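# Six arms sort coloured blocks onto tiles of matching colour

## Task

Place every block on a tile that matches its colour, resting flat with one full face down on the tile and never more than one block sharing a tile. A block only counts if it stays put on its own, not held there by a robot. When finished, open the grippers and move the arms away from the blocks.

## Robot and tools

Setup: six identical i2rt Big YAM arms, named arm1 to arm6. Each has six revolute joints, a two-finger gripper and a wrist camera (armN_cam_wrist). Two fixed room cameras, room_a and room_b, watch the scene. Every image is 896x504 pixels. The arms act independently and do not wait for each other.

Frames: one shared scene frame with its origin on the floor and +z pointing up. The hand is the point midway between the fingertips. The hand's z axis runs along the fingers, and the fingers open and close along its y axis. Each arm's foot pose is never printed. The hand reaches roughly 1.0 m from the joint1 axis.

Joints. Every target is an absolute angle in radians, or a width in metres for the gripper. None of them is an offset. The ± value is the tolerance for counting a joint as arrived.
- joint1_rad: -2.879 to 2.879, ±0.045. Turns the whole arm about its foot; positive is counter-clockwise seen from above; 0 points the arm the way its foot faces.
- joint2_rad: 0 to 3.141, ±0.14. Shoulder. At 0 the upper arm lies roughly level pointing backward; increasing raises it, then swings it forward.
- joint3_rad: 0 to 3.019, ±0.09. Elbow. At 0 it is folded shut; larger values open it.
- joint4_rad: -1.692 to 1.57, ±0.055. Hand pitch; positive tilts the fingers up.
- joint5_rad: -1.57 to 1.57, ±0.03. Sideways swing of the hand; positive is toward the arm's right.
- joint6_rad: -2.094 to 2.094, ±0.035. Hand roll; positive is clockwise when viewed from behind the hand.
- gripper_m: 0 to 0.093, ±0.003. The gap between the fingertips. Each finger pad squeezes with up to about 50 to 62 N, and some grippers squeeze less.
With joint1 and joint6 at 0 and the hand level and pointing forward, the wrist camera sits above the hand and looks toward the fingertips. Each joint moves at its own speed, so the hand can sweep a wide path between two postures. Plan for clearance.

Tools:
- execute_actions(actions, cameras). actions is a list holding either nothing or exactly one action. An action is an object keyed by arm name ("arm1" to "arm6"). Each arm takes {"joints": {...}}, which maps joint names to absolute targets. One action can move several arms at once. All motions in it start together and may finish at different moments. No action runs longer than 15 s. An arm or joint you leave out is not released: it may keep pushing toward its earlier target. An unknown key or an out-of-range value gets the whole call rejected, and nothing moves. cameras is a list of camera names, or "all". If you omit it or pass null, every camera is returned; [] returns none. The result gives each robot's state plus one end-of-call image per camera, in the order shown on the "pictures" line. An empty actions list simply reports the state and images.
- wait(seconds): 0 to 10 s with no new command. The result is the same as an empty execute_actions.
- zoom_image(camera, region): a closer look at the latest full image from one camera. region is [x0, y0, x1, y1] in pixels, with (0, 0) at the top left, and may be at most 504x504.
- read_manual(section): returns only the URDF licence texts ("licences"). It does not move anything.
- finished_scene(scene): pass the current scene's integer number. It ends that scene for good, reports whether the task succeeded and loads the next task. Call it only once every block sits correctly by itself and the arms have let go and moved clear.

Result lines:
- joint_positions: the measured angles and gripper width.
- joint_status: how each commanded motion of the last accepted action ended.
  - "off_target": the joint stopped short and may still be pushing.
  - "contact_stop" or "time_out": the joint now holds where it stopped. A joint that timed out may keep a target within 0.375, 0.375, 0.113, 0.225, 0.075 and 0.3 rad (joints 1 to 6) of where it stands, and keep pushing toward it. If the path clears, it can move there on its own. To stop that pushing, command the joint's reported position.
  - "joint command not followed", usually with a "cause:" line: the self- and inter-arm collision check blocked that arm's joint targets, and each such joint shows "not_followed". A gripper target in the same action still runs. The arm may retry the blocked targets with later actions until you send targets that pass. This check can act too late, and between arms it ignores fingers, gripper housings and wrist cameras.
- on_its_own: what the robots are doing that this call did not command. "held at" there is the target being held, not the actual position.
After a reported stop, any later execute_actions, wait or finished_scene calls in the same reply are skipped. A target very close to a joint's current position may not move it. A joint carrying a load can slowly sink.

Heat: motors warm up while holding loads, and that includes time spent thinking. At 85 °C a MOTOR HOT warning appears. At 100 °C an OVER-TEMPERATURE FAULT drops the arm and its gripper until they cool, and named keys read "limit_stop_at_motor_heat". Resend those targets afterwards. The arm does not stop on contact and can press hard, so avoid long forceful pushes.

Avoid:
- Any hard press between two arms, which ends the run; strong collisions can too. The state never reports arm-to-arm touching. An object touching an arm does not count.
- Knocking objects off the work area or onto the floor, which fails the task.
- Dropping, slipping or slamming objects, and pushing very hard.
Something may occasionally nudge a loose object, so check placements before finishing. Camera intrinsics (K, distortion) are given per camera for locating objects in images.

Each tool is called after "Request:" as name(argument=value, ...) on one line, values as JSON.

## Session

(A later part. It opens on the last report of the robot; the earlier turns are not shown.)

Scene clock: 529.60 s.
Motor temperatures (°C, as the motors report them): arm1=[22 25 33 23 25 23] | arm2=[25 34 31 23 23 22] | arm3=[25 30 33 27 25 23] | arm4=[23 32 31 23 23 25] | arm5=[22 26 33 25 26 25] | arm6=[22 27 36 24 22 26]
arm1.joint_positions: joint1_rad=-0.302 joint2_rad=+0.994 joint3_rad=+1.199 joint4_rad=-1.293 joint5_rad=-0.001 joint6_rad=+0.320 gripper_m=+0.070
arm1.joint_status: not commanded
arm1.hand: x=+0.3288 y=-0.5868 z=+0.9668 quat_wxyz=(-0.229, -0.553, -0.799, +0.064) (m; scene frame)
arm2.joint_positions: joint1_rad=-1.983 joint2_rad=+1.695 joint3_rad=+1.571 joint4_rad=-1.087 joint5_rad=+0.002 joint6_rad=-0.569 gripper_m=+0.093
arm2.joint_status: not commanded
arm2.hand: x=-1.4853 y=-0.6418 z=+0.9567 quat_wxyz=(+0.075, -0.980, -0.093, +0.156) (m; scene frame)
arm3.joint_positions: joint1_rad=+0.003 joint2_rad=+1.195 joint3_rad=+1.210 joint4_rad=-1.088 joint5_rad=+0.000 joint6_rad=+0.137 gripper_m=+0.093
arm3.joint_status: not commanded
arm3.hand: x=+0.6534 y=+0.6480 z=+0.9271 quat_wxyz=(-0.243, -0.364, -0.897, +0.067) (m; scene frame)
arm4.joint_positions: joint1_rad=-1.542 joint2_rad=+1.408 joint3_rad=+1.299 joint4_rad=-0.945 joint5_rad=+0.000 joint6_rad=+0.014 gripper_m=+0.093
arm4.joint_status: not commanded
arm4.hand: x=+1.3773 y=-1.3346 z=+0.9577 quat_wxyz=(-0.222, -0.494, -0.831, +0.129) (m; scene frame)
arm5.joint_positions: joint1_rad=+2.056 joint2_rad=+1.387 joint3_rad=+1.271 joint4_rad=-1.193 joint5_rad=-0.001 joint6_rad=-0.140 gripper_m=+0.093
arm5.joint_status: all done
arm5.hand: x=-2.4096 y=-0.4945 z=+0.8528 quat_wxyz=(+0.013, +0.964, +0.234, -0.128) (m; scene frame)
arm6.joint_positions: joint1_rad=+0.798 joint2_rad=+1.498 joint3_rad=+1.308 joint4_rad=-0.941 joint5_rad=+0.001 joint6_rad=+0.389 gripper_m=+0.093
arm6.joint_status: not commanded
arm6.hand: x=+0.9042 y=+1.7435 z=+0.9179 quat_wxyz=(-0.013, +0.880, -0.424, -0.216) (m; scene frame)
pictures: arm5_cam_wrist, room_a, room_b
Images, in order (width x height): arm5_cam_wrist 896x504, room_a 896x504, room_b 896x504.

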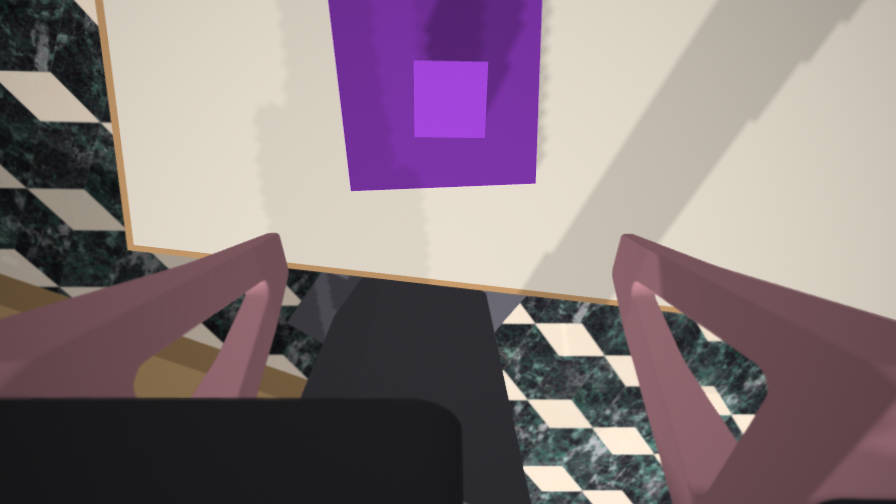

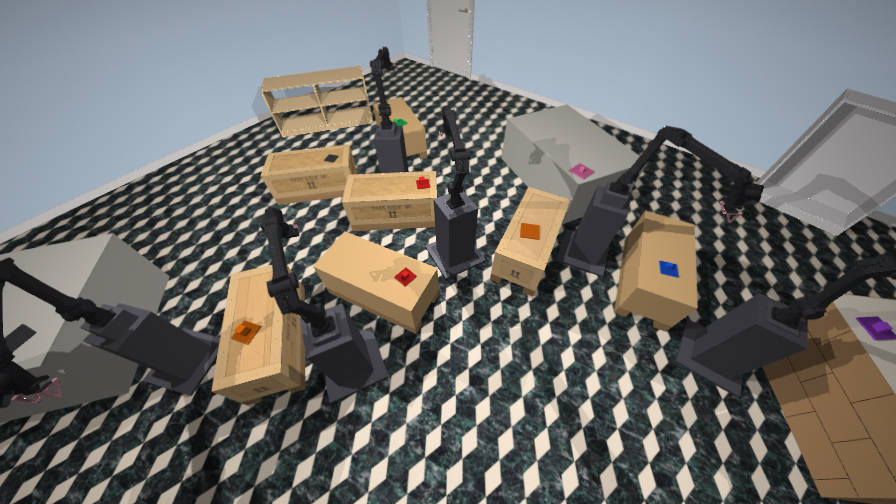

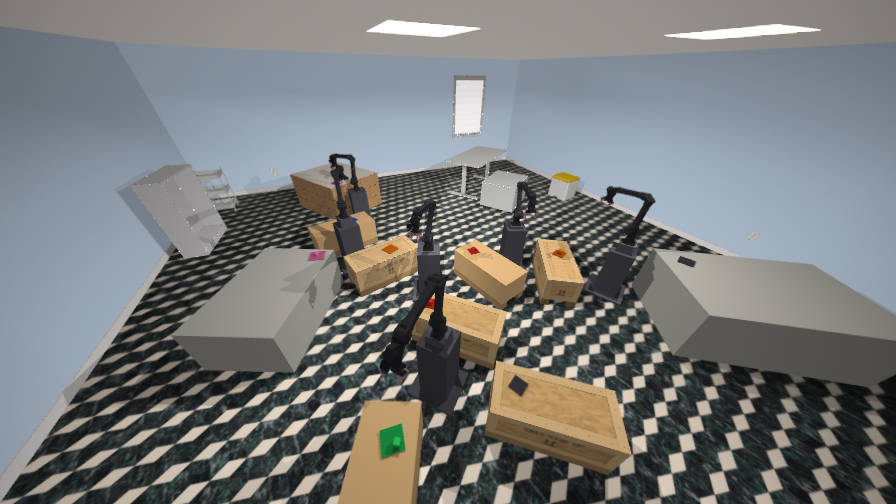

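Request:
execute_actions(actions=[], cameras=["arm4_cam_wrist","room_b"])

Request:
zoom_image(camera="room_b", region=[400,285,460,325])

Scene clock: 544.83 s.
Motor temperatures (°C, as the motors report them): arm1=[22 25 34 23 25 23] | arm2=[25 33 34 23 23 22] | arm3=[25 30 33 27 25 23] | arm4=[23 32 31 23 23 25] | arm5=[22 26 35 25 26 25] | arm6=[22 27 36 24 22 26]
arm1.joint_positions: joint1_rad=-0.302 joint2_rad=+0.994 joint3_rad=+1.199 joint4_rad=-1.293 joint5_rad=-0.001 joint6_rad=+0.320 gripper_m=+0.070
arm1.joint_status: not commanded
arm1.hand: x=+0.3288 y=-0.5868 z=+0.9668 quat_wxyz=(-0.229, -0.553, -0.799, +0.064) (m; scene frame)
arm2.joint_positions: joint1_rad=-1.983 joint2_rad=+1.695 joint3_rad=+1.571 joint4_rad=-1.087 joint5_rad=+0.002 joint6_rad=-0.569 gripper_m=+0.093
arm2.joint_status: not commanded
arm2.hand: x=-1.4853 y=-0.6418 z=+0.9567 quat_wxyz=(+0.075, -0.980, -0.093, +0.156) (m; scene frame)
arm3.joint_positions: joint1_rad=+0.003 joint2_rad=+1.195 joint3_rad=+1.210 joint4_rad=-1.088 joint5_rad=+0.000 joint6_rad=+0.137 gripper_m=+0.093
arm3.joint_status: not commanded
arm3.hand: x=+0.6534 y=+0.6480 z=+0.9271 quat_wxyz=(-0.243, -0.364, -0.897, +0.067) (m; scene frame)
arm4.joint_positions: joint1_rad=-1.542 joint2_rad=+1.408 joint3_rad=+1.299 joint4_rad=-0.945 joint5_rad=+0.000 joint6_rad=+0.014 gripper_m=+0.093
arm4.joint_status: not commanded
arm4.hand: x=+1.3773 y=-1.3346 z=+0.9577 quat_wxyz=(-0.222, -0.494, -0.831, +0.129) (m; scene frame)
arm5.joint_positions: joint1_rad=+2.056 joint2_rad=+1.387 joint3_rad=+1.271 joint4_rad=-1.193 joint5_rad=-0.001 joint6_rad=-0.140 gripper_m=+0.093
arm5.joint_status: all done
arm5.hand: x=-2.4096 y=-0.4945 z=+0.8528 quat_wxyz=(+0.013, +0.964, +0.234, -0.128) (m; scene frame)
arm6.joint_positions: joint1_rad=+0.798 joint2_rad=+1.498 joint3_rad=+1.308 joint4_rad=-0.941 joint5_rad=+0.001 joint6_rad=+0.389 gripper_m=+0.093
arm6.joint_status: not commanded
arm6.hand: x=+0.9042 y=+1.7435 z=+0.9179 quat_wxyz=(-0.013, +0.880, -0.424, -0.216) (m; scene frame)
pictures: arm4_cam_wrist, room_b
Images, in order (width x height): arm4_cam_wrist 896x504, room_b 896x504.

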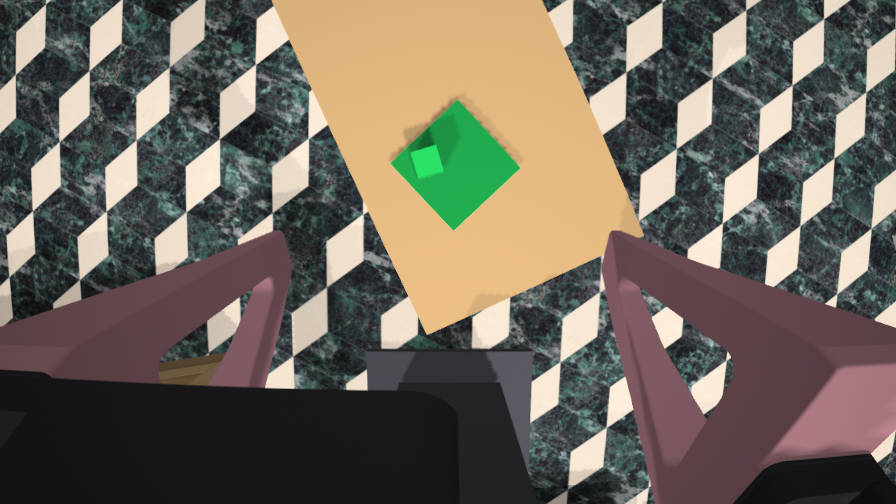

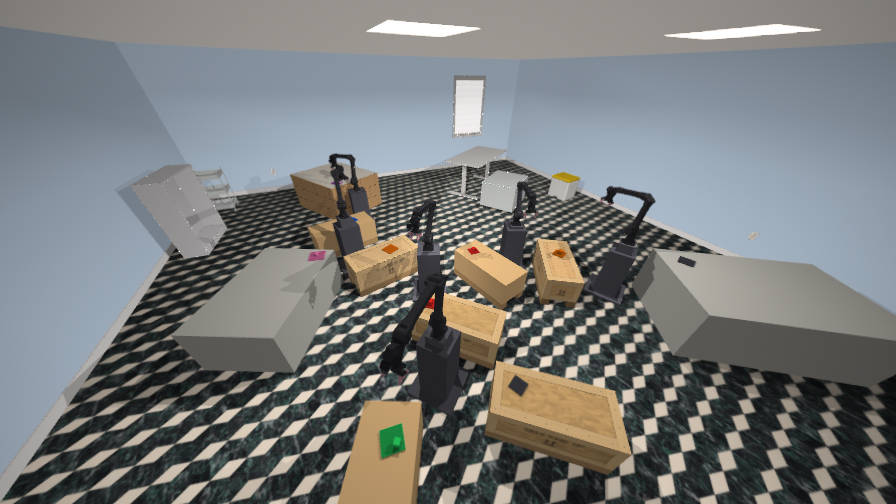

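Region (400, 285, 460, 325) of room_b's 896x504 image, scaled by 8.400, with more detail than that image has.

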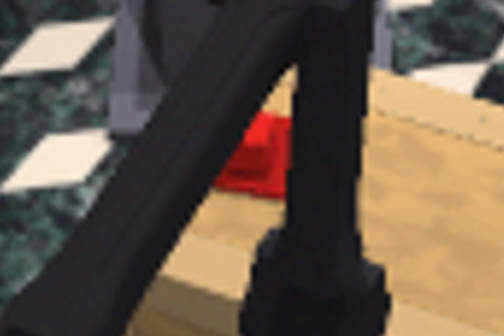

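Request:
execute_actions(actions=[{"arm1":{"joints":{"joint1_rad":0.04,"joint2_rad":1.4,"joint3_rad":1.3,"joint4_rad":-0.95,"joint6_rad":0}}}], cameras=["arm1_cam_wrist"])

Scene clock: 550.13 s.
Motor temperatures (°C, as the motors report them): arm1=[22 25 34 23 25 23] | arm2=[25 33 34 23 23 22] | arm3=[25 30 33 27 25 23] | arm4=[23 32 31 23 23 25] | arm5=[22 26 35 25 26 25] | arm6=[22 27 36 24 22 26]
arm1.joint_positions: joint1_rad=+0.048 joint2_rad=+1.413 joint3_rad=+1.276 joint4_rad=-0.962 joint5_rad=-0.001 joint6_rad=+0.012 gripper_m=+0.070
arm1.joint_status: all done
arm1.hand: x=+0.5479 y=-0.5732 z=+0.8670 quat_wxyz=(-0.227, -0.265, -0.935, +0.058) (m; scene frame)
arm2.joint_positions: joint1_rad=-1.983 joint2_rad=+1.695 joint3_rad=+1.571 joint4_rad=-1.087 joint5_rad=+0.002 joint6_rad=-0.569 gripper_m=+0.093
arm2.joint_status: not commanded
arm2.hand: x=-1.4853 y=-0.6418 z=+0.9567 quat_wxyz=(+0.075, -0.980, -0.093, +0.156) (m; scene frame)
arm3.joint_positions: joint1_rad=+0.003 joint2_rad=+1.195 joint3_rad=+1.210 joint4_rad=-1.088 joint5_rad=+0.000 joint6_rad=+0.137 gripper_m=+0.093
arm3.joint_status: not commanded
arm3.hand: x=+0.6534 y=+0.6480 z=+0.9271 quat_wxyz=(-0.243, -0.364, -0.897, +0.067) (m; scene frame)
arm4.joint_positions: joint1_rad=-1.542 joint2_rad=+1.408 joint3_rad=+1.299 joint4_rad=-0.945 joint5_rad=+0.000 joint6_rad=+0.014 gripper_m=+0.093
arm4.joint_status: not commanded
arm4.hand: x=+1.3773 y=-1.3346 z=+0.9577 quat_wxyz=(-0.222, -0.494, -0.831, +0.129) (m; scene frame)
arm5.joint_positions: joint1_rad=+2.056 joint2_rad=+1.387 joint3_rad=+1.271 joint4_rad=-1.193 joint5_rad=-0.001 joint6_rad=-0.140 gripper_m=+0.093
arm5.joint_status: not commanded
arm5.hand: x=-2.4096 y=-0.4945 z=+0.8528 quat_wxyz=(+0.013, +0.964, +0.234, -0.128) (m; scene frame)
arm6.joint_positions: joint1_rad=+0.798 joint2_rad=+1.498 joint3_rad=+1.308 joint4_rad=-0.941 joint5_rad=+0.001 joint6_rad=+0.389 gripper_m=+0.093
arm6.joint_status: not commanded
arm6.hand: x=+0.9042 y=+1.7435 z=+0.9179 quat_wxyz=(-0.013, +0.880, -0.424, -0.216) (m; scene frame)
pictures: arm1_cam_wrist
Images, in order (width x height): arm1_cam_wrist 896x504.

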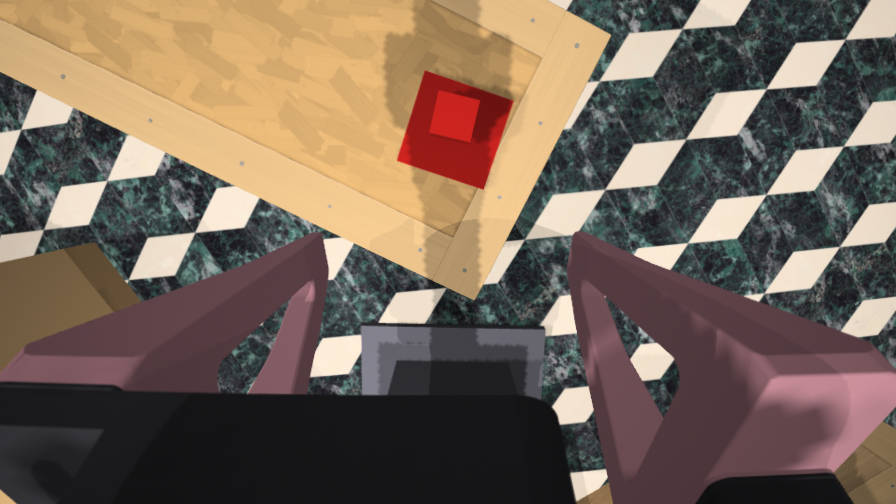

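Request:
finished_scene(scene=1)

The scene is finished: the task was done.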